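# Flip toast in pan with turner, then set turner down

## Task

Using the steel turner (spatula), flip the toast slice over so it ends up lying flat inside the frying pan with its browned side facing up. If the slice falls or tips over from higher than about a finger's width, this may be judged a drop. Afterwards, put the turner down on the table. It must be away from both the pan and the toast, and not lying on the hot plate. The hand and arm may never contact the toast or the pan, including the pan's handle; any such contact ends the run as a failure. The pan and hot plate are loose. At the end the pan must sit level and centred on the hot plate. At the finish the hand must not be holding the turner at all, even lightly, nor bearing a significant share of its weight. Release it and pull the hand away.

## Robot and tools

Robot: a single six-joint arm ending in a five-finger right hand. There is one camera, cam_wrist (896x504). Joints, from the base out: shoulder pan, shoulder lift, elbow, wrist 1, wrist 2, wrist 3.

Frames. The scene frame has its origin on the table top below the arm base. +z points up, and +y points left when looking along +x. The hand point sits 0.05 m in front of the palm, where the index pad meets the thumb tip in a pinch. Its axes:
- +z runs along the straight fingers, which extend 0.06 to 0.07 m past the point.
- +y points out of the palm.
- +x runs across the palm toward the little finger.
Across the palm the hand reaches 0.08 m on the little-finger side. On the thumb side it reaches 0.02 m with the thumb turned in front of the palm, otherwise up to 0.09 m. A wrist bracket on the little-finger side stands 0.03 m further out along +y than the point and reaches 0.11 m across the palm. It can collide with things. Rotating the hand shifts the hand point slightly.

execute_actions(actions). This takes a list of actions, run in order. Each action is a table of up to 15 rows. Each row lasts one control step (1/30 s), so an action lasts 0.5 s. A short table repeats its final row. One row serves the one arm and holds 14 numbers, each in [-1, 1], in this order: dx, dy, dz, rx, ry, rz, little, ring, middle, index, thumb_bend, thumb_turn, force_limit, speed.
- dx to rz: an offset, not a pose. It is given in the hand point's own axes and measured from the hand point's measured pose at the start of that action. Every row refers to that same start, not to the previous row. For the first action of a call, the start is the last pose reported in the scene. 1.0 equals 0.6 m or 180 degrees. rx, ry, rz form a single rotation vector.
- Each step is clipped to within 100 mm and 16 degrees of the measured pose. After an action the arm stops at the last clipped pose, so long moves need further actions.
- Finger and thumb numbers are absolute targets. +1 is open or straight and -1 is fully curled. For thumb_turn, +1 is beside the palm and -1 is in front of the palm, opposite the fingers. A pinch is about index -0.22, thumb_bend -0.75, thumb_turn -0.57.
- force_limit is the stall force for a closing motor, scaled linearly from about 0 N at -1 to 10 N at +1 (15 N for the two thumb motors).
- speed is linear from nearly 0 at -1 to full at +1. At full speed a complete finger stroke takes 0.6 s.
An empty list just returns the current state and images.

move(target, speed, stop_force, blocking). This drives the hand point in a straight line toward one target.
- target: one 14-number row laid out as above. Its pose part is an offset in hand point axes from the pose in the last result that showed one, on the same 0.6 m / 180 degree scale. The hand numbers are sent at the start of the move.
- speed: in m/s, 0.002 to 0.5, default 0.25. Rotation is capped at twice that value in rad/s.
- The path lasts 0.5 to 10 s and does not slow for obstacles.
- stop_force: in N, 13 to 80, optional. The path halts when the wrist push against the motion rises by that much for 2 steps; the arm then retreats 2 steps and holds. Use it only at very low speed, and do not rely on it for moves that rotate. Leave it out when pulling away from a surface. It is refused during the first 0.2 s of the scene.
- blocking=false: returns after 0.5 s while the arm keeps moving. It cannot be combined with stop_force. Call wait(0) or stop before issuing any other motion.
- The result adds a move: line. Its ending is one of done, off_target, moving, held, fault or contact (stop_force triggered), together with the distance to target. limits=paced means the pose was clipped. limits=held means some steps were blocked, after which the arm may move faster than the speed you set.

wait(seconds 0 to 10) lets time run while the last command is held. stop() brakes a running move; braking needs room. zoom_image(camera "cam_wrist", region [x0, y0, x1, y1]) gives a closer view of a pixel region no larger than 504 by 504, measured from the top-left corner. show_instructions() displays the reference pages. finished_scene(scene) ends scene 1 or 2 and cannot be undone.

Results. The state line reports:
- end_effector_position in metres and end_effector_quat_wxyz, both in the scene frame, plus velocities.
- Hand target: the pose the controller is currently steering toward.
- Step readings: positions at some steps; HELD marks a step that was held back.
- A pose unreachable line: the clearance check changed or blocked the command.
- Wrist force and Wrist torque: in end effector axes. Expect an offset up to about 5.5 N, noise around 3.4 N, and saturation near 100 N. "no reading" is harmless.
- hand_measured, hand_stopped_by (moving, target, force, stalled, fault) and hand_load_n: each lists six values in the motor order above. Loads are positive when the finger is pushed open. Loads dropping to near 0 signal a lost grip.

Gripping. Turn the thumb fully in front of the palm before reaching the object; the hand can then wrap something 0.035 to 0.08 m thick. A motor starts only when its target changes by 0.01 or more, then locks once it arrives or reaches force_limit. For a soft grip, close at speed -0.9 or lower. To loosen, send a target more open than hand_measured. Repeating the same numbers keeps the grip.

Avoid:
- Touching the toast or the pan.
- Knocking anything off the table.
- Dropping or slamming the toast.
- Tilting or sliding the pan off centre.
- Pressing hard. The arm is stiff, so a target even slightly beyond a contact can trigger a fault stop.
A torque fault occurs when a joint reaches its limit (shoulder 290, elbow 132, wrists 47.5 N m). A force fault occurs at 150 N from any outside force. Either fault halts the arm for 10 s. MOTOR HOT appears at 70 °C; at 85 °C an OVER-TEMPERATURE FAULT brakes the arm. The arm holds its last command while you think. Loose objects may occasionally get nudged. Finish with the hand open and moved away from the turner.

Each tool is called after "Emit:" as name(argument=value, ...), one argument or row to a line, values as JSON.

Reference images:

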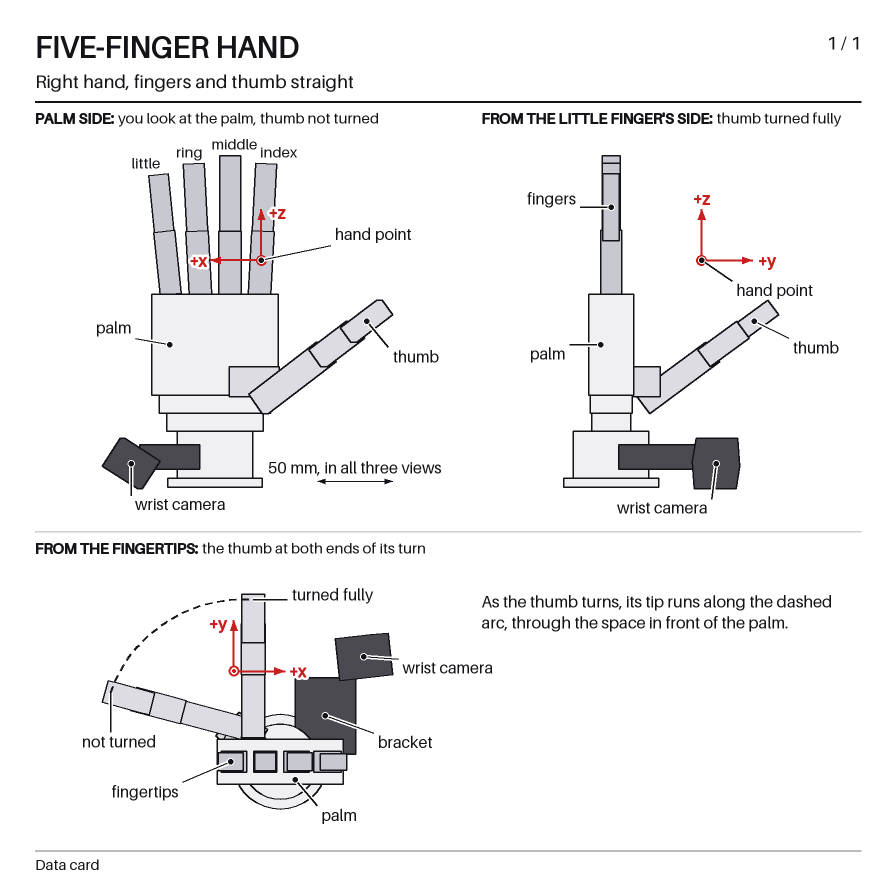

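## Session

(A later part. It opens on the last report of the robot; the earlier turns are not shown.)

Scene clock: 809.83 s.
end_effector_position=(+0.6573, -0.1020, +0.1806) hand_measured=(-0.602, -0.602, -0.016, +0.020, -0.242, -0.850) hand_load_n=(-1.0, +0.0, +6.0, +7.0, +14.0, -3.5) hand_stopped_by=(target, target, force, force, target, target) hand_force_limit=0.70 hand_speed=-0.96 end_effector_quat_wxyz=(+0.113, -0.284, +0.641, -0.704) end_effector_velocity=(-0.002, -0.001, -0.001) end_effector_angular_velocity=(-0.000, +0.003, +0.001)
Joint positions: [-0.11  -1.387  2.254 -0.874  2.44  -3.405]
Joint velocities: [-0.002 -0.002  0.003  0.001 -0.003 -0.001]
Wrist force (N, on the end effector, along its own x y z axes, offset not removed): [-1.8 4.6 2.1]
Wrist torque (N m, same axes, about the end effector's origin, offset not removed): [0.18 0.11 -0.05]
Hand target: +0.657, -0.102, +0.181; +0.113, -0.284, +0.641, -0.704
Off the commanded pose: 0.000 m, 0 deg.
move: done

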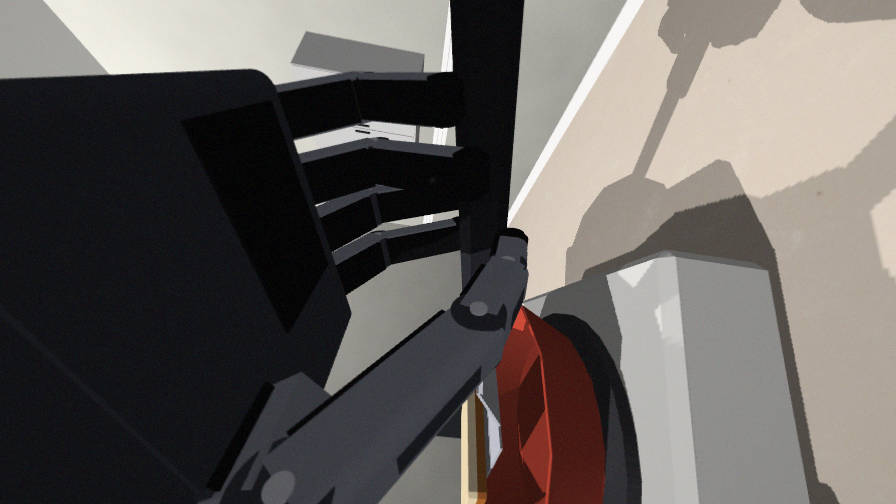

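Emit:
move(
  target=[-0.0042,0.0161,-0.0003,0,0,0,-0.6,-0.6,-0.65,-0.7,-0.25,-0.85,0.7,-0.96],
  speed=0.02,
)

Emit:
move(
  target=[-0.0242,-0.004,0.0048,0,0,0,-0.6,-0.6,-0.65,-0.7,-0.25,-0.85,0.7,-0.96],
  speed=0.012,
)

Emit:
zoom_image(
  camera="cam_wrist",
  region=[380, 350, 560, 504],
)

Scene clock: 812.30 s.
end_effector_position=(+0.6573, -0.1020, +0.1708) hand_measured=(-0.602, -0.602, -0.016, +0.020, -0.242, -0.850) hand_load_n=(-1.0, +0.0, +6.0, +7.5, +13.5, -3.5) hand_stopped_by=(target, target, force, force, target, target) hand_force_limit=0.70 hand_speed=-0.96 end_effector_quat_wxyz=(+0.113, -0.284, +0.641, -0.704) end_effector_velocity=(+0.000, +0.000, -0.002) end_effector_angular_velocity=(+0.000, -0.000, +0.001)
Joint positions: [-0.11  -1.372  2.26  -0.896  2.44  -3.405]
Joint velocities: [-0.     0.002  0.001 -0.003 -0.001  0.001]
Wrist force (N, on the end effector, along its own x y z axes, offset not removed): [-1.6 4.3 1.6]
Wrist torque (N m, same axes, about the end effector's origin, offset not removed): [0.16 0.12 -0.11]
Hand target: +0.657, -0.102, +0.171; +0.113, -0.284, +0.641, -0.704
Off the commanded pose: 0.000 m, 0 deg.
move: done

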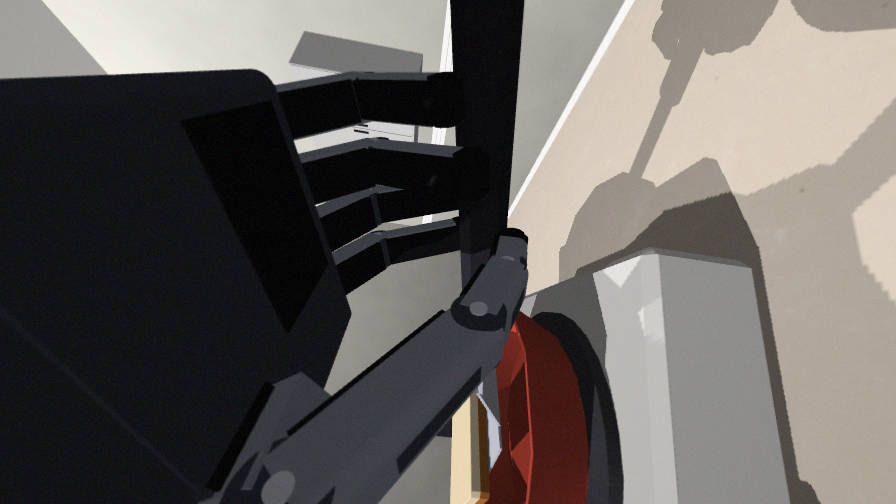

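Scene clock: 813.77 s.
end_effector_position=(+0.6710, -0.0965, +0.1694) hand_measured=(-0.602, -0.602, -0.016, +0.020, -0.242, -0.850) hand_load_n=(-1.0, +0.0, +6.0, +7.5, +13.5, -3.5) hand_stopped_by=(target, target, force, force, target, target) hand_force_limit=0.70 hand_speed=-0.96 end_effector_quat_wxyz=(+0.114, -0.284, +0.641, -0.704) end_effector_velocity=(+0.002, +0.001, +0.001) end_effector_angular_velocity=(-0.000, -0.002, +0.000)
Joint positions: [-0.096 -1.349  2.233 -0.892  2.455 -3.405]
Joint velocities: [ 0.002  0.002 -0.003 -0.001  0.002  0.   ]
Wrist force (N, on the end effector, along its own x y z axes, offset not removed): [0.1 3.9 1.6]
Wrist torque (N m, same axes, about the end effector's origin, offset not removed): [0.12 -0.20 0.03]
Hand target: +0.671, -0.096, +0.169; +0.113, -0.284, +0.641, -0.704
Off the commanded pose: 0.000 m, 0 deg.
move: done

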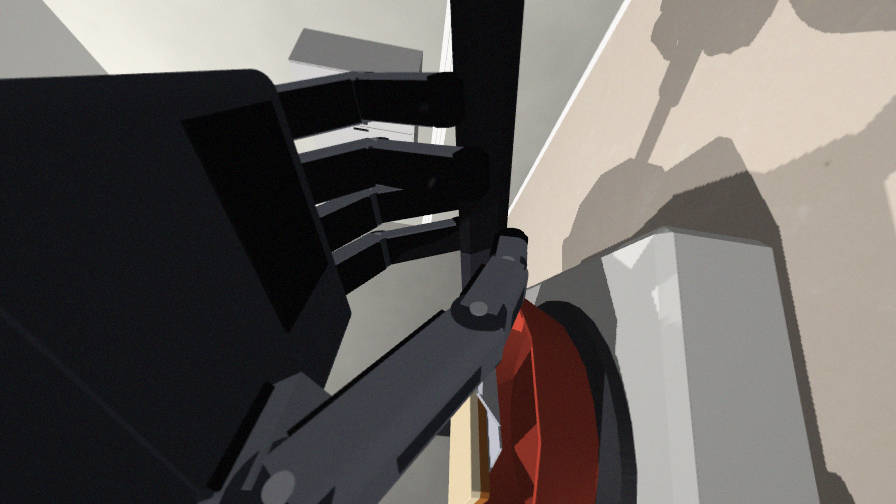

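Region (380, 350, 560, 504) of cam_wrist's 896x504 image, scaled by 2.800, with more detail than that image has; it fills the top 431 rows of this view, and the rest is white.

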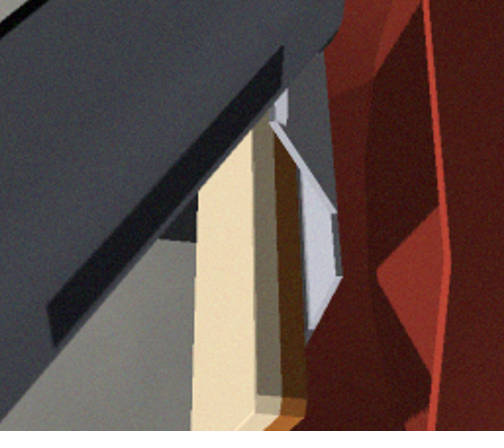

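Emit:
move(
  target=[0.0029,-0.0113,0.0002,0,0,0,-0.6,-0.6,-0.65,-0.7,-0.25,-0.85,0.7,-0.96],
  speed=0.02,
)

Emit:
move(
  target=[0.0475,0.0122,-0.0097,0,0,0,-0.6,-0.6,-0.65,-0.7,-0.25,-0.85,0.7,-0.96],
  speed=0.02,
)

Emit:
zoom_image(
  camera="cam_wrist",
  region=[380, 350, 560, 504],
)

Scene clock: 818.07 s.
end_effector_position=(+0.6710, -0.0964, +0.1762) hand_measured=(-0.602, -0.602, -0.016, +0.020, -0.242, -0.850) hand_load_n=(-1.0, +0.0, +6.0, +7.5, +13.5, -3.5) hand_stopped_by=(target, target, force, force, target, target) hand_force_limit=0.70 hand_speed=-0.96 end_effector_quat_wxyz=(+0.113, -0.284, +0.641, -0.704) end_effector_velocity=(+0.001, +0.000, +0.003) end_effector_angular_velocity=(-0.000, -0.002, +0.002)
Joint positions: [-0.096 -1.36   2.229 -0.877  2.455 -3.405]
Joint velocities: [-0.    -0.004 -0.001  0.003 -0.002 -0.   ]
Wrist force (N, on the end effector, along its own x y z axes, offset not removed): [0.2 4.3 1.8]
Wrist torque (N m, same axes, about the end effector's origin, offset not removed): [0.12 -0.20 0.04]
Hand target: +0.671, -0.096, +0.176; +0.114, -0.284, +0.641, -0.704
Off the commanded pose: 0.000 m, 0 deg.
move: done

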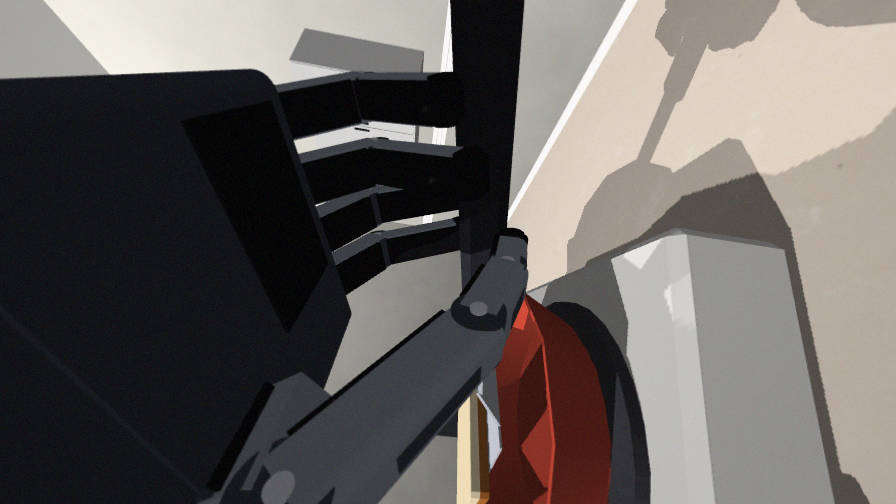

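Scene clock: 819.83 s.
end_effector_position=(+0.6434, -0.1076, +0.1764) hand_measured=(-0.602, -0.602, -0.016, +0.020, -0.242, -0.850) hand_load_n=(-1.0, +0.0, +6.0, +7.5, +13.5, -3.5) hand_stopped_by=(target, target, force, force, target, target) hand_force_limit=0.70 hand_speed=-0.96 end_effector_quat_wxyz=(+0.113, -0.284, +0.641, -0.704) end_effector_velocity=(-0.002, -0.001, -0.001) end_effector_angular_velocity=(+0.000, +0.002, -0.000)
Joint positions: [-0.126 -1.402  2.285 -0.89   2.425 -3.404]
Joint velocities: [-0.002 -0.002  0.004 -0.    -0.002 -0.   ]
Wrist force (N, on the end effector, along its own x y z axes, offset not removed): [-2.2 4.8 -0.1]
Wrist torque (N m, same axes, about the end effector's origin, offset not removed): [0.36 0.24 -0.11]
Hand target: +0.643, -0.108, +0.176; +0.113, -0.284, +0.641, -0.704
Off the commanded pose: 0.000 m, 0 deg.
move: done

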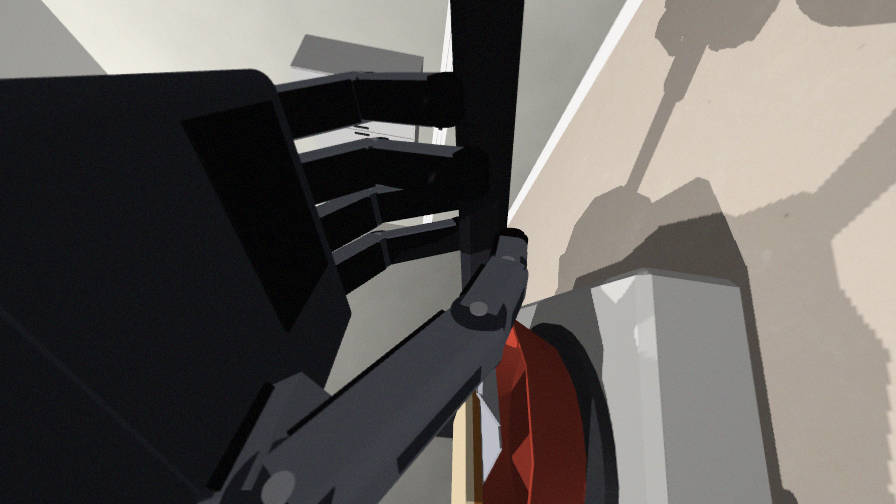

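Region (380, 350, 560, 504) of cam_wrist's 896x504 image, scaled by 2.800, with more detail than that image has; it fills the top 431 rows of this view, and the rest is white.

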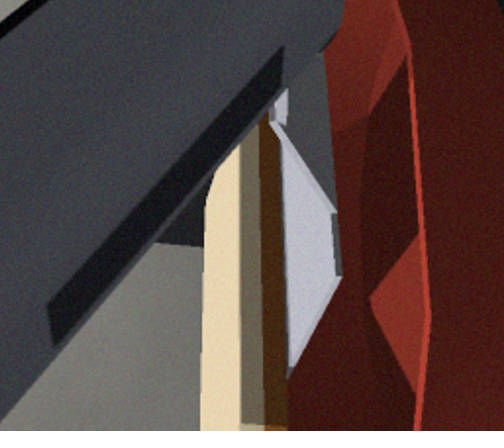

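Emit:
execute_actions(
  actions=[],
)

Scene clock: 826.57 s.
end_effector_position=(+0.6432, -0.1077, +0.1764) hand_measured=(-0.602, -0.602, -0.016, +0.020, -0.242, -0.850) hand_load_n=(-1.0, +0.0, +6.0, +7.5, +13.5, -3.5) hand_stopped_by=(target, target, force, force, target, target) hand_force_limit=0.70 hand_speed=-0.96 end_effector_quat_wxyz=(+0.113, -0.284, +0.641, -0.704) end_effector_velocity=(+0.000, +0.000, +0.000) end_effector_angular_velocity=(-0.000, -0.000, -0.000)
Joint positions: [-0.126 -1.402  2.285 -0.89   2.425 -3.404]
Joint velocities: [ 0.     0.    -0.    -0.001  0.001 -0.   ]
Wrist force (N, on the end effector, along its own x y z axes, offset not removed): [-0.9 3.7 1.1]
Wrist torque (N m, same axes, about the end effector's origin, offset not removed): [0.12 0.07 -0.07]
Hand target: +0.643, -0.108, +0.176; +0.113, -0.284, +0.641, -0.704
Off the commanded pose: 0.000 m, 0 deg.

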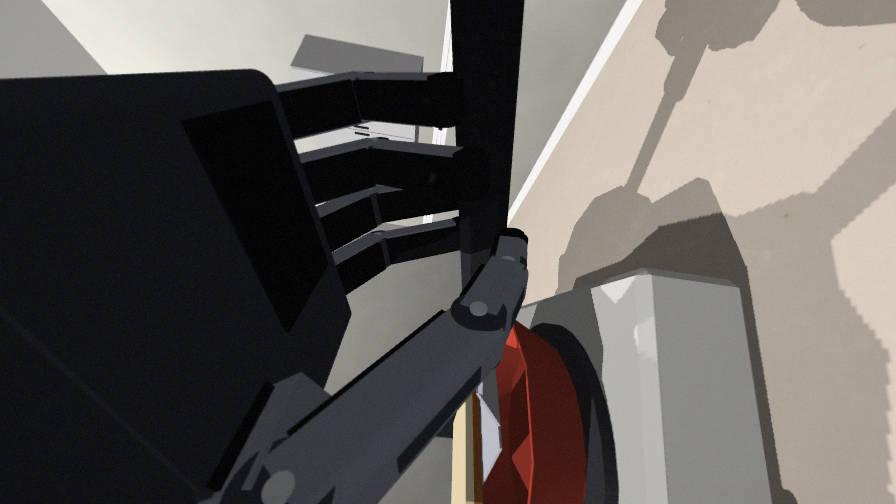

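Emit:
move(
  target=[-0.0029,0.0113,-0.0002,0,0,0,-0.6,-0.6,-0.65,-0.7,-0.25,-0.85,0.7,-0.96],
  speed=0.02,
)

Emit:
move(
  target=[-0.04,-0.008,0.008,0,0,0,-0.6,-0.6,-0.65,-0.7,-0.25,-0.85,0.7,-0.96],
  speed=0.02,
)

Emit:
zoom_image(
  camera="cam_wrist",
  region=[380,350,560,504],
)

Scene clock: 829.10 s.
end_effector_position=(+0.6432, -0.1077, +0.1696) hand_measured=(-0.602, -0.602, -0.016, +0.020, -0.242, -0.850) hand_load_n=(-1.0, +0.0, +6.0, +7.5, +13.5, -3.5) hand_stopped_by=(target, target, force, force, target, target) hand_force_limit=0.70 hand_speed=-0.96 end_effector_quat_wxyz=(+0.114, -0.284, +0.641, -0.704) end_effector_velocity=(-0.001, -0.000, -0.002) end_effector_angular_velocity=(+0.000, -0.002, -0.002)
Joint positions: [-0.126 -1.391  2.289 -0.905  2.425 -3.404]
Joint velocities: [ 0.     0.003  0.002 -0.005  0.003  0.001]
Wrist force (N, on the end effector, along its own x y z axes, offset not removed): [-0.2 5.3 2.0]
Wrist torque (N m, same axes, about the end effector's origin, offset not removed): [0.19 -0.10 0.12]
Hand target: +0.643, -0.108, +0.169; +0.113, -0.284, +0.641, -0.704
Off the commanded pose: 0.000 m, 0 deg.
move: done

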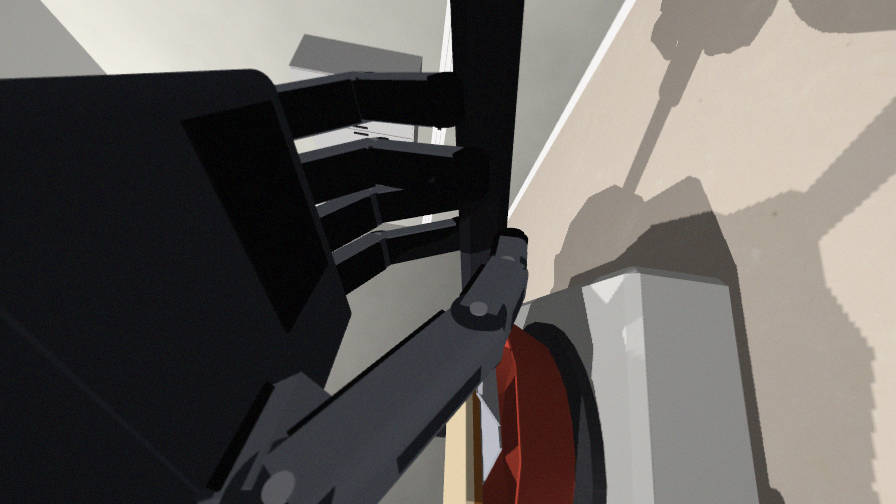

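Scene clock: 830.60 s.
end_effector_position=(+0.6661, -0.0984, +0.1681) hand_measured=(-0.602, -0.602, -0.016, +0.020, -0.242, -0.850) hand_load_n=(-1.0, +0.0, +6.0, +7.5, +13.5, -3.5) hand_stopped_by=(target, target, force, force, target, target) hand_force_limit=0.70 hand_speed=-0.96 end_effector_quat_wxyz=(+0.114, -0.284, +0.641, -0.704) end_effector_velocity=(+0.002, +0.001, +0.001) end_effector_angular_velocity=(-0.000, -0.004, +0.000)
Joint positions: [-0.101 -1.354  2.244 -0.897  2.45  -3.405]
Joint velocities: [ 0.002  0.001 -0.003 -0.001  0.002  0.   ]
Wrist force (N, on the end effector, along its own x y z axes, offset not removed): [-0.5 3.8 1.9]
Wrist torque (N m, same axes, about the end effector's origin, offset not removed): [0.04 -0.04 -0.02]
Hand target: +0.666, -0.098, +0.168; +0.114, -0.284, +0.641, -0.704
Off the commanded pose: 0.000 m, 0 deg.
move: done

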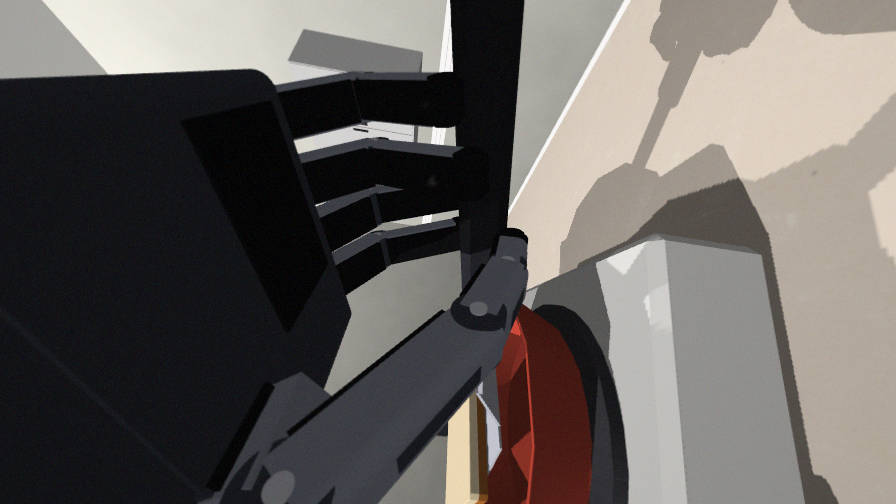

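Region (380, 350, 560, 504) of cam_wrist's 896x504 image, scaled by 2.800, with more detail than that image has; it fills the top 431 rows of this view, and the rest is white.

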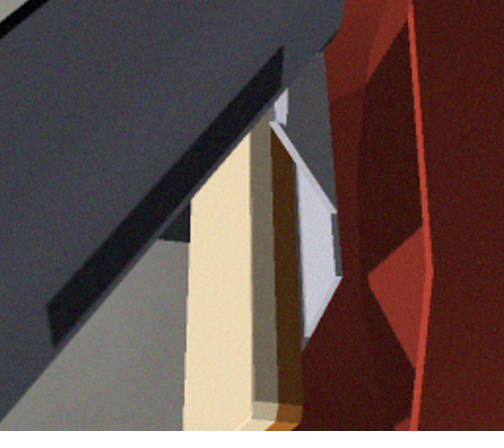

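Emit:
move(
  target=[-0.019,-0.008,0.004,0,0,0,-0.6,-0.6,-0.65,-0.7,-0.25,-0.85,0.7,-0.96],
  speed=0.015,
)

Emit:
zoom_image(
  camera="cam_wrist",
  region=[380,350,560,504],
)

Scene clock: 833.63 s.
end_effector_position=(+0.6775, -0.0938, +0.1699) hand_measured=(-0.602, -0.602, -0.016, +0.020, -0.242, -0.850) hand_load_n=(-1.0, +0.0, +6.0, +7.5, +13.5, -3.5) hand_stopped_by=(target, target, force, force, target, target) hand_force_limit=0.70 hand_speed=-0.96 end_effector_quat_wxyz=(+0.114, -0.284, +0.641, -0.704) end_effector_velocity=(+0.002, +0.001, +0.000) end_effector_angular_velocity=(-0.000, +0.000, +0.001)
Joint positions: [-0.089 -1.34   2.22  -0.887  2.462 -3.405]
Joint velocities: [ 0.002  0.003 -0.004  0.001  0.002 -0.   ]
Wrist force (N, on the end effector, along its own x y z axes, offset not removed): [-2.3 5.6 1.0]
Wrist torque (N m, same axes, about the end effector's origin, offset not removed): [0.41 0.21 -0.03]
Hand target: +0.678, -0.094, +0.170; +0.114, -0.284, +0.641, -0.704
Off the commanded pose: 0.000 m, 0 deg.
move: done

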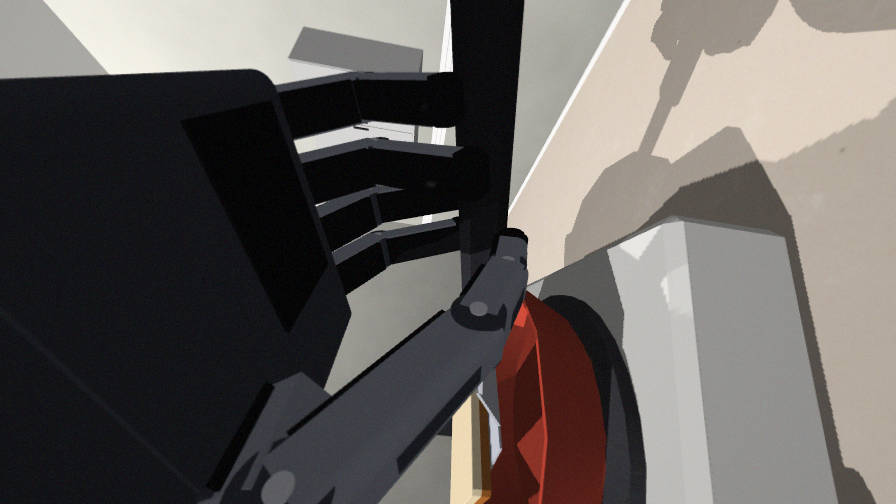

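Region (380, 350, 560, 504) of cam_wrist's 896x504 image, scaled by 2.800, with more detail than that image has; it fills the top 431 rows of this view, and the rest is white.

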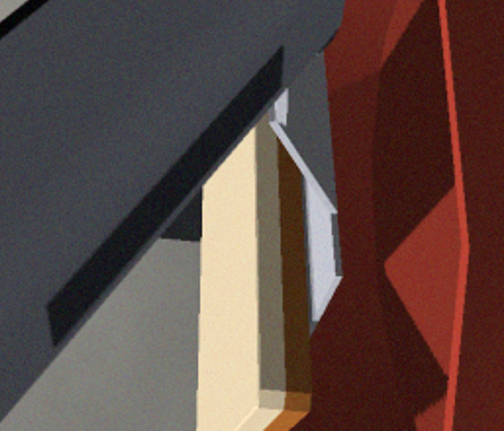

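Emit:
move(
  target=[-0.005,-0.008,0.0015,0,0,0,-0.6,-0.6,-0.65,-0.7,-0.25,-0.85,0.7,-0.96],
  speed=0.01,
)

Emit:
zoom_image(
  camera="cam_wrist",
  region=[380,350,560,504],
)

Scene clock: 838.77 s.
end_effector_position=(+0.6814, -0.0923, +0.1736) hand_measured=(-0.602, -0.602, -0.016, +0.020, -0.242, -0.850) hand_load_n=(-1.0, +0.0, +6.0, +7.5, +13.5, -3.5) hand_stopped_by=(target, target, force, force, target, target) hand_force_limit=0.70 hand_speed=-0.96 end_effector_quat_wxyz=(+0.113, -0.284, +0.641, -0.704) end_effector_velocity=(+0.001, +0.000, +0.001) end_effector_angular_velocity=(+0.001, -0.000, +0.001)
Joint positions: [-0.085 -1.34   2.21  -0.877  2.465 -3.405]
Joint velocities: [ 0.001  0.    -0.002  0.003 -0.     0.001]
Wrist force (N, on the end effector, along its own x y z axes, offset not removed): [-1.3 4.7 1.5]
Wrist torque (N m, same axes, about the end effector's origin, offset not removed): [0.25 0.05 -0.01]
Hand target: +0.681, -0.092, +0.174; +0.114, -0.284, +0.641, -0.704
Off the commanded pose: 0.000 m, 0 deg.
move: done

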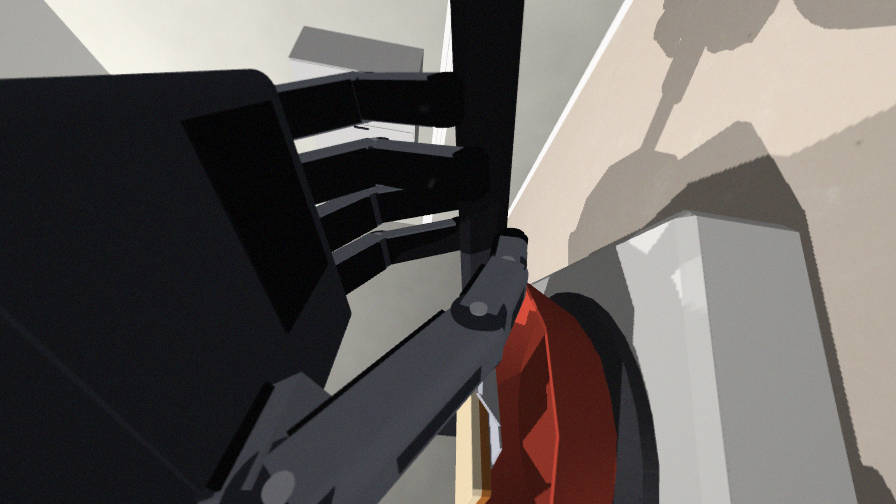

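Region (380, 350, 560, 504) of cam_wrist's 896x504 image, scaled by 2.800, with more detail than that image has; it fills the top 431 rows of this view, and the rest is white.

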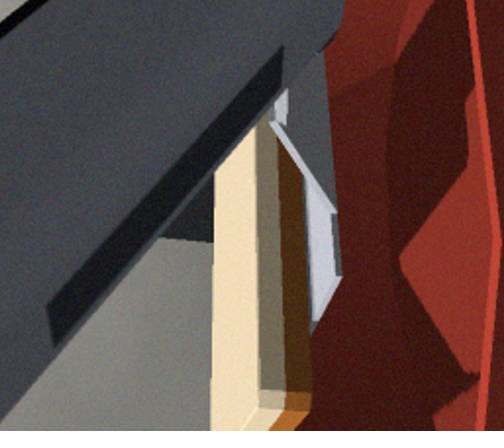

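Emit:
move(
  target=[0.005,-0.0193,0.0004,0,0,0,-0.6,-0.6,-0.65,-0.7,-0.25,-0.85,0.7,-0.96],
  speed=0.015,
)

Emit:
zoom_image(
  camera="cam_wrist",
  region=[380,350,560,504],
)

Scene clock: 841.37 s.
end_effector_position=(+0.6814, -0.0923, +0.1854) hand_measured=(-0.602, -0.602, -0.016, +0.020, -0.242, -0.850) hand_load_n=(-1.0, +0.0, +6.0, +7.0, +14.0, -3.5) hand_stopped_by=(target, target, force, force, target, target) hand_force_limit=0.70 hand_speed=-0.96 end_effector_quat_wxyz=(+0.113, -0.284, +0.641, -0.704) end_effector_velocity=(-0.000, -0.000, +0.003) end_effector_angular_velocity=(+0.001, -0.001, +0.000)
Joint positions: [-0.086 -1.358  2.203 -0.852  2.465 -3.405]
Joint velocities: [-0.    -0.004 -0.001  0.005 -0.001  0.001]
Wrist force (N, on the end effector, along its own x y z axes, offset not removed): [-2.6 5.3 0.6]
Wrist torque (N m, same axes, about the end effector's origin, offset not removed): [0.44 0.27 -0.09]
Hand target: +0.681, -0.092, +0.186; +0.113, -0.284, +0.641, -0.704
Off the commanded pose: 0.000 m, 0 deg.
move: done

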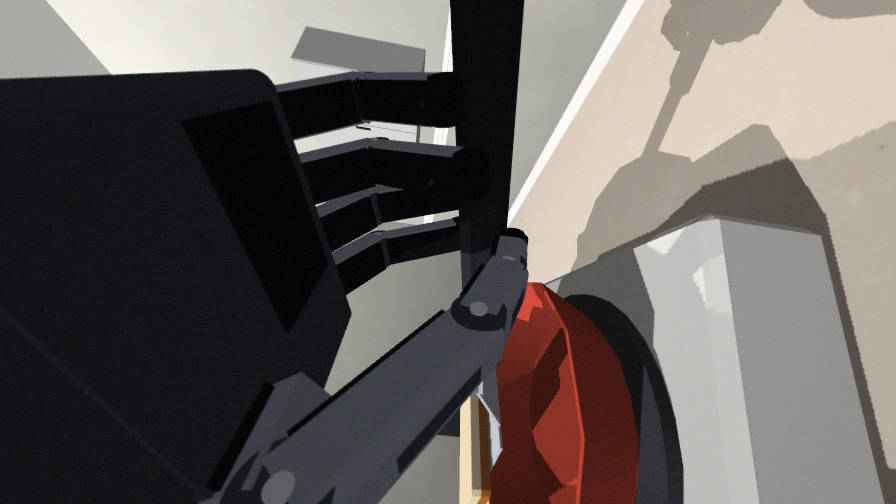

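Region (380, 350, 560, 504) of cam_wrist's 896x504 image, scaled by 2.800, with more detail than that image has; it fills the top 431 rows of this view, and the rest is white.

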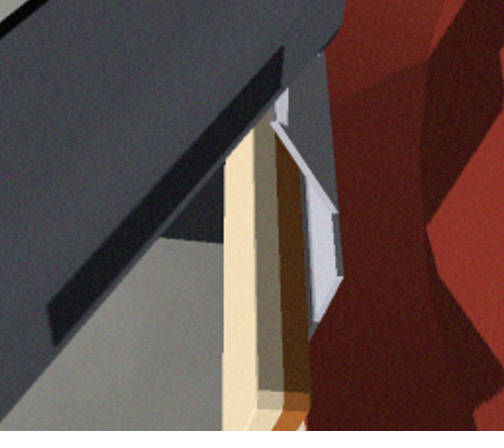

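Emit:
move(
  target=[0.002,-0.008,0.0002,0,0,0,-0.6,-0.6,-0.65,-0.7,-0.25,-0.85,0.7,-0.96],
  speed=0.01,
)

Emit:
zoom_image(
  camera="cam_wrist",
  region=[380,350,560,504],
)

Scene clock: 843.57 s.
end_effector_position=(+0.6815, -0.0923, +0.1903) hand_measured=(-0.602, -0.602, -0.016, +0.020, -0.242, -0.850) hand_load_n=(-1.0, +0.0, +6.0, +7.0, +14.0, -3.5) hand_stopped_by=(target, target, force, force, target, target) hand_force_limit=0.70 hand_speed=-0.96 end_effector_quat_wxyz=(+0.114, -0.284, +0.641, -0.704) end_effector_velocity=(+0.000, +0.001, +0.001) end_effector_angular_velocity=(-0.000, +0.001, +0.002)
Joint positions: [-0.086 -1.365  2.199 -0.842  2.465 -3.405]
Joint velocities: [ 0.001 -0.002 -0.001  0.004 -0.002 -0.   ]
Wrist force (N, on the end effector, along its own x y z axes, offset not removed): [-0.5 2.9 0.5]
Wrist torque (N m, same axes, about the end effector's origin, offset not removed): [-0.07 -0.01 -0.11]
Hand target: +0.682, -0.092, +0.190; +0.113, -0.284, +0.641, -0.704
Off the commanded pose: 0.000 m, 0 deg.
move: done

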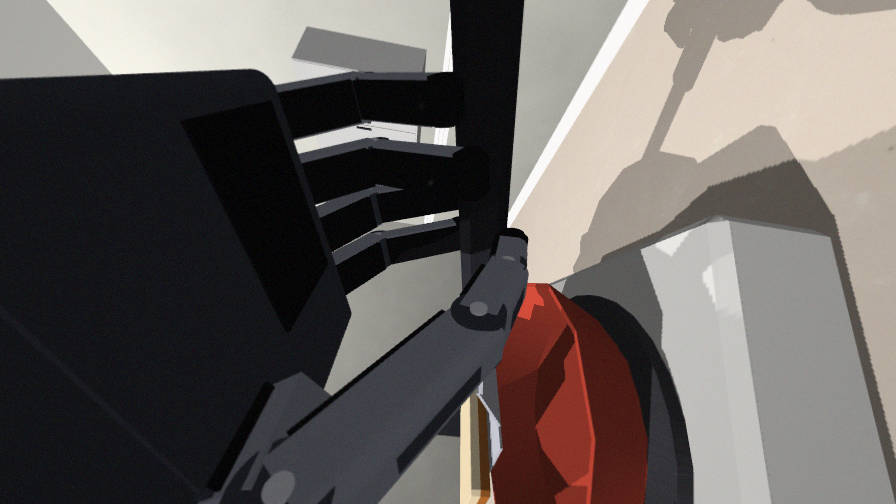

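Region (380, 350, 560, 504) of cam_wrist's 896x504 image, scaled by 2.800, with more detail than that image has; it fills the top 431 rows of this view, and the rest is white.

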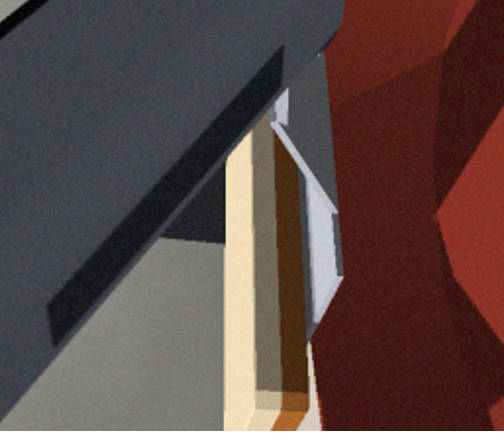

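Emit:
move(
  target=[0.0317,0.0081,-0.0064,0,0,0,-0.6,-0.6,-0.65,-0.7,-0.25,-0.85,0.7,-0.96],
  speed=0.012,
)

Emit:
zoom_image(
  camera="cam_wrist",
  region=[380,350,560,504],
)

Scene clock: 847.20 s.
end_effector_position=(+0.6631, -0.0997, +0.1904) hand_measured=(-0.602, -0.602, -0.016, +0.020, -0.242, -0.850) hand_load_n=(-1.0, +0.0, +6.0, +7.0, +14.0, -3.5) hand_stopped_by=(target, target, force, force, target, target) hand_force_limit=0.70 hand_speed=-0.96 end_effector_quat_wxyz=(+0.114, -0.284, +0.641, -0.704) end_effector_velocity=(-0.002, -0.001, -0.000) end_effector_angular_velocity=(-0.000, +0.002, -0.002)
Joint positions: [-0.104 -1.394  2.236 -0.85   2.446 -3.405]
Joint velocities: [-0.002 -0.002  0.003  0.    -0.001 -0.   ]
Wrist force (N, on the end effector, along its own x y z axes, offset not removed): [-1.1 5.4 1.3]
Wrist torque (N m, same axes, about the end effector's origin, offset not removed): [0.33 0.01 -0.01]
Hand target: +0.663, -0.100, +0.190; +0.114, -0.284, +0.641, -0.704
Off the commanded pose: 0.000 m, 0 deg.
move: done

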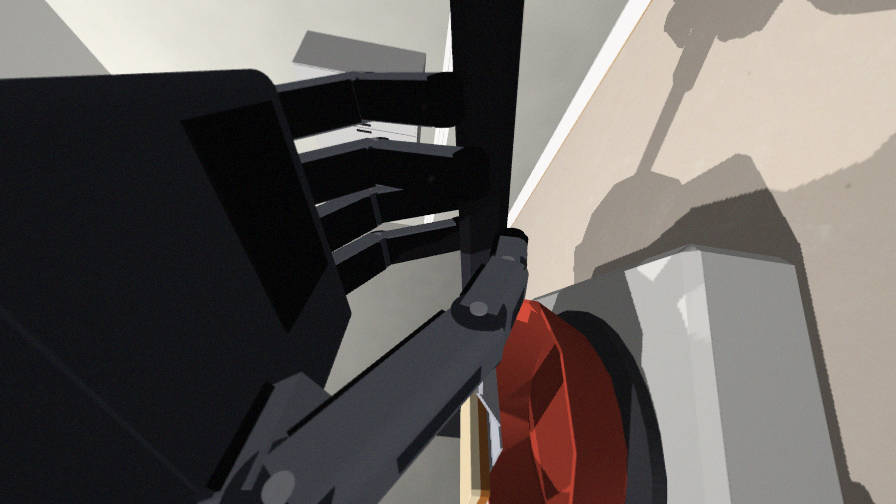

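Region (380, 350, 560, 504) of cam_wrist's 896x504 image, scaled by 2.800, with more detail than that image has; it fills the top 431 rows of this view, and the rest is white.

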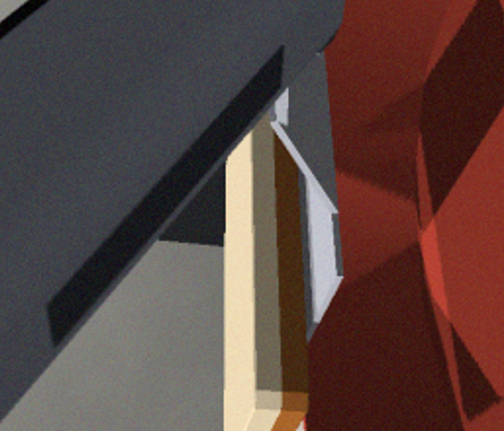

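Emit:
move(
  target=[0.0317,0.0081,-0.0064,0,0,0,-0.6,-0.6,-0.65,-0.7,-0.25,-0.85,0.7,-0.96],
  speed=0.012,
)

Emit:
zoom_image(
  camera="cam_wrist",
  region=[380,350,560,504],
)

Scene clock: 851.50 s.
end_effector_position=(+0.6447, -0.1072, +0.1905) hand_measured=(-0.602, -0.602, -0.016, +0.020, -0.242, -0.850) hand_load_n=(-1.0, +0.0, +6.0, +7.0, +14.0, -3.5) hand_stopped_by=(target, target, force, force, target, target) hand_force_limit=0.70 hand_speed=-0.96 end_effector_quat_wxyz=(+0.113, -0.284, +0.641, -0.704) end_effector_velocity=(-0.002, -0.001, +0.000) end_effector_angular_velocity=(-0.000, -0.000, -0.001)
Joint positions: [-0.125 -1.423  2.273 -0.857  2.426 -3.404]
Joint velocities: [-0.002 -0.003  0.003 -0.001 -0.001 -0.   ]
Wrist force (N, on the end effector, along its own x y z axes, offset not removed): [-1.3 5.5 1.6]
Wrist torque (N m, same axes, about the end effector's origin, offset not removed): [0.35 -0.01 -0.03]
Hand target: +0.645, -0.107, +0.190; +0.114, -0.284, +0.641, -0.704
Off the commanded pose: 0.000 m, 0 deg.
move: done

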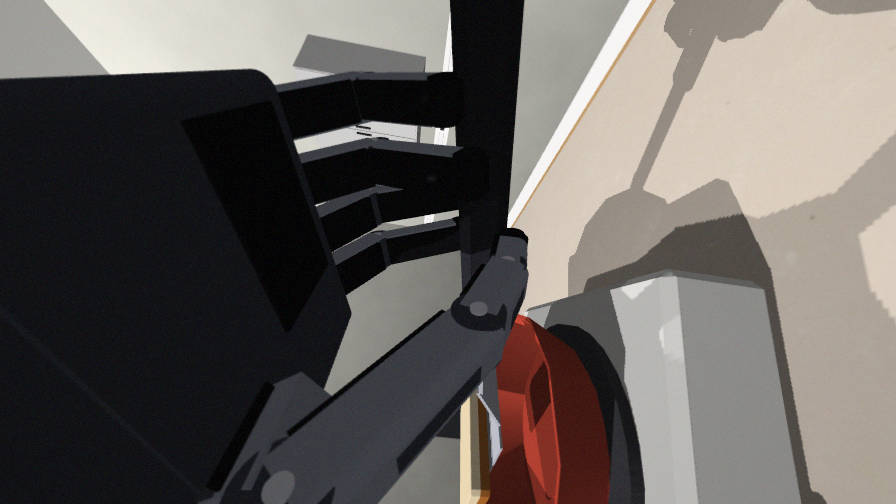

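Region (380, 350, 560, 504) of cam_wrist's 896x504 image, scaled by 2.800, with more detail than that image has; it fills the top 431 rows of this view, and the rest is white.

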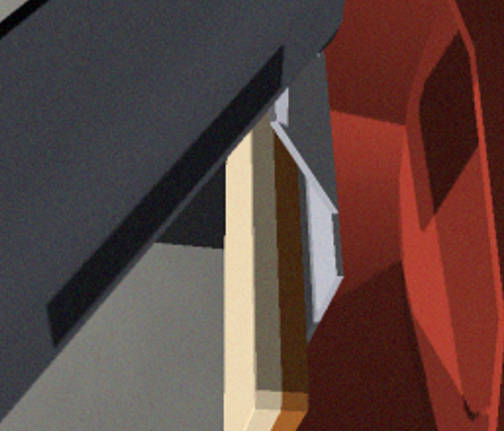

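Emit:
move(
  target=[0.0233,0.038,-0.007,0,0,0,-0.6,-0.6,-0.65,-0.7,-0.25,-0.85,0.7,-0.96],
  speed=0.015,
)

Emit:
zoom_image(
  camera="cam_wrist",
  region=[380,350,560,504],
)

Scene clock: 859.27 s.
end_effector_position=(+0.6265, -0.1144, +0.1720) hand_measured=(-0.602, -0.602, -0.016, +0.020, -0.242, -0.850) hand_load_n=(-1.0, +0.0, +6.0, +7.0, +14.0, -3.5) hand_stopped_by=(target, target, force, force, target, target) hand_force_limit=0.70 hand_speed=-0.96 end_effector_quat_wxyz=(+0.113, -0.284, +0.641, -0.704) end_effector_velocity=(-0.001, -0.000, -0.001) end_effector_angular_velocity=(-0.000, -0.001, +0.000)
Joint positions: [-0.146 -1.421  2.321 -0.907  2.405 -3.404]
Joint velocities: [-0.001 -0.     0.004 -0.005 -0.001 -0.001]
Wrist force (N, on the end effector, along its own x y z axes, offset not removed): [-1.3 6.7 1.2]
Wrist torque (N m, same axes, about the end effector's origin, offset not removed): [0.46 0.01 -0.03]
Hand target: +0.626, -0.114, +0.172; +0.113, -0.284, +0.641, -0.704
Off the commanded pose: 0.000 m, 0 deg.
move: done

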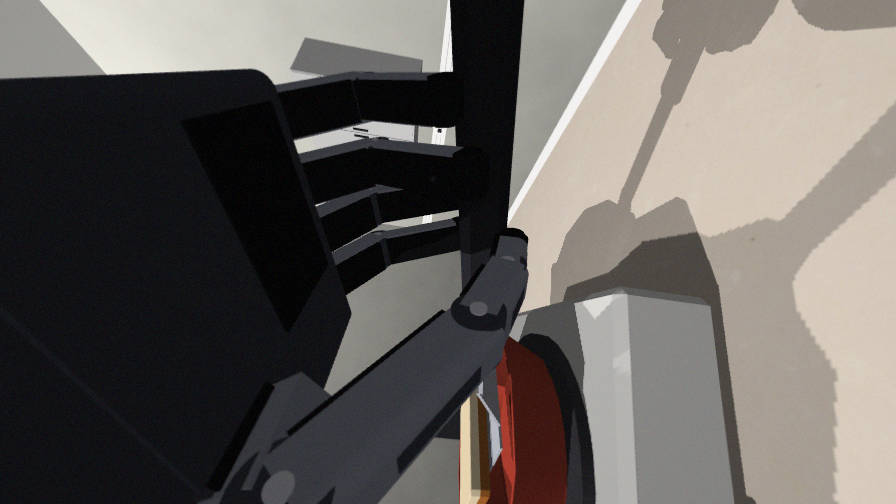

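Region (380, 350, 560, 504) of cam_wrist's 896x504 image, scaled by 2.800, with more detail than that image has; it fills the top 431 rows of this view, and the rest is white.

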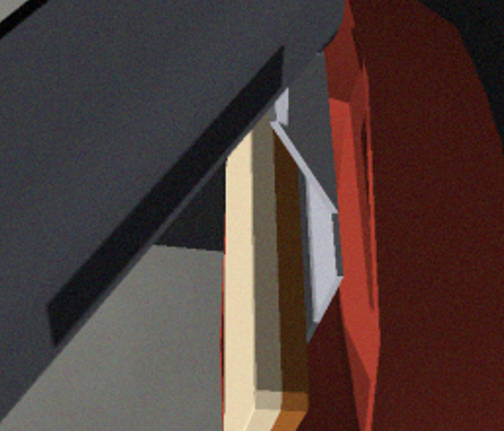

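Emit:
move(
  target=[-0.0055,-0.0667,0.0055,-0.0102,-0.0037,-0.0544,-0.6,-0.6,-0.65,-0.7,-0.25,-0.85,0.7,-0.96],
  speed=0.03,
)

Emit:
zoom_image(
  camera="cam_wrist",
  region=[380,350,560,504],
)

Scene clock: 864.37 s.
end_effector_position=(+0.6391, -0.1094, +0.2098) hand_measured=(-0.602, -0.602, -0.016, +0.020, -0.242, -0.850) hand_load_n=(-1.0, +0.0, +6.0, +7.0, +14.0, -3.5) hand_stopped_by=(target, target, force, force, target, target) hand_force_limit=0.70 hand_speed=-0.96 end_effector_quat_wxyz=(-0.052, +0.343, -0.625, +0.699) end_effector_velocity=(+0.001, +0.000, +0.001) end_effector_angular_velocity=(-0.003, +0.010, +0.001)
Joint positions: [-0.12  -1.451  2.231 -0.735  2.43  -3.535]
Joint velocities: [ 0.001  0.    -0.005  0.01  -0.001 -0.006]
Wrist force (N, on the end effector, along its own x y z axes, offset not removed): [-0.4 4.4 0.2]
Wrist torque (N m, same axes, about the end effector's origin, offset not removed): [0.22 -0.12 -0.07]
Hand target: +0.639, -0.109, +0.210; -0.052, +0.343, -0.625, +0.699
Off the commanded pose: 0.000 m, 0 deg.
move: done

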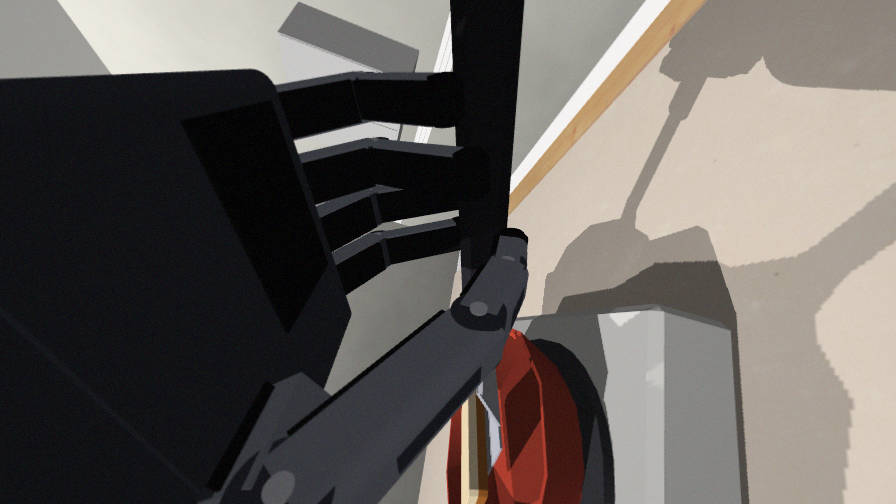

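Region (380, 350, 560, 504) of cam_wrist's 896x504 image, scaled by 2.800, with more detail than that image has; it fills the top 431 rows of this view, and the rest is white.

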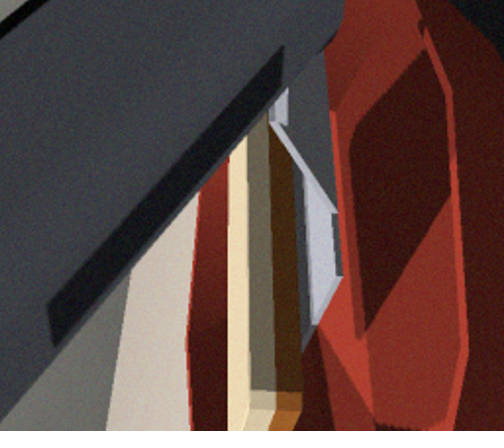

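Emit:
move(
  target=[-0.025,0.001,0.0046,0,0,0,-0.6,-0.6,-0.65,-0.7,-0.25,-0.85,0.7,-0.96],
  speed=0.012,
)

Emit:
zoom_image(
  camera="cam_wrist",
  region=[380,350,560,504],
)

Scene clock: 867.60 s.
end_effector_position=(+0.6517, -0.1043, +0.2030) hand_measured=(-0.602, -0.602, -0.016, +0.020, -0.242, -0.850) hand_load_n=(-1.0, +0.0, +6.0, +7.0, +14.0, -3.5) hand_stopped_by=(target, target, force, force, target, target) hand_force_limit=0.70 hand_speed=-0.96 end_effector_quat_wxyz=(-0.052, +0.343, -0.625, +0.699) end_effector_velocity=(+0.002, +0.000, -0.001) end_effector_angular_velocity=(+0.001, +0.000, -0.000)
Joint positions: [-0.106 -1.42   2.211 -0.745  2.444 -3.534]
Joint velocities: [ 0.001  0.005 -0.002 -0.002  0.001  0.001]
Wrist force (N, on the end effector, along its own x y z axes, offset not removed): [-0.8 4.4 1.1]
Wrist torque (N m, same axes, about the end effector's origin, offset not removed): [0.23 -0.07 -0.04]
Hand target: +0.652, -0.104, +0.203; -0.052, +0.343, -0.625, +0.699
Off the commanded pose: 0.000 m, 0 deg.
move: done

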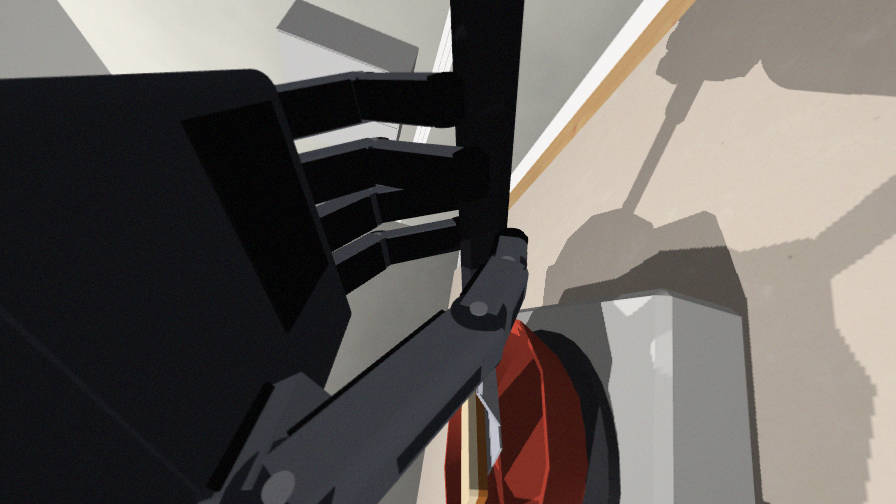

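Region (380, 350, 560, 504) of cam_wrist's 896x504 image, scaled by 2.800, with more detail than that image has; it fills the top 431 rows of this view, and the rest is white.

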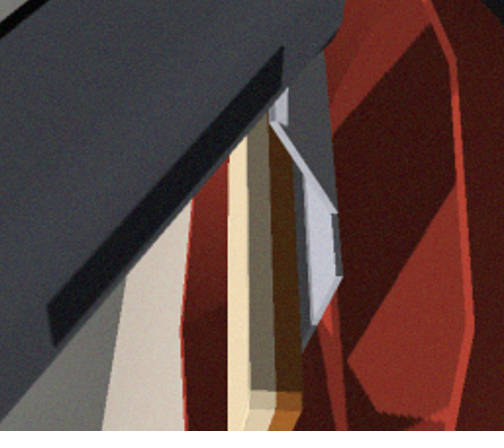

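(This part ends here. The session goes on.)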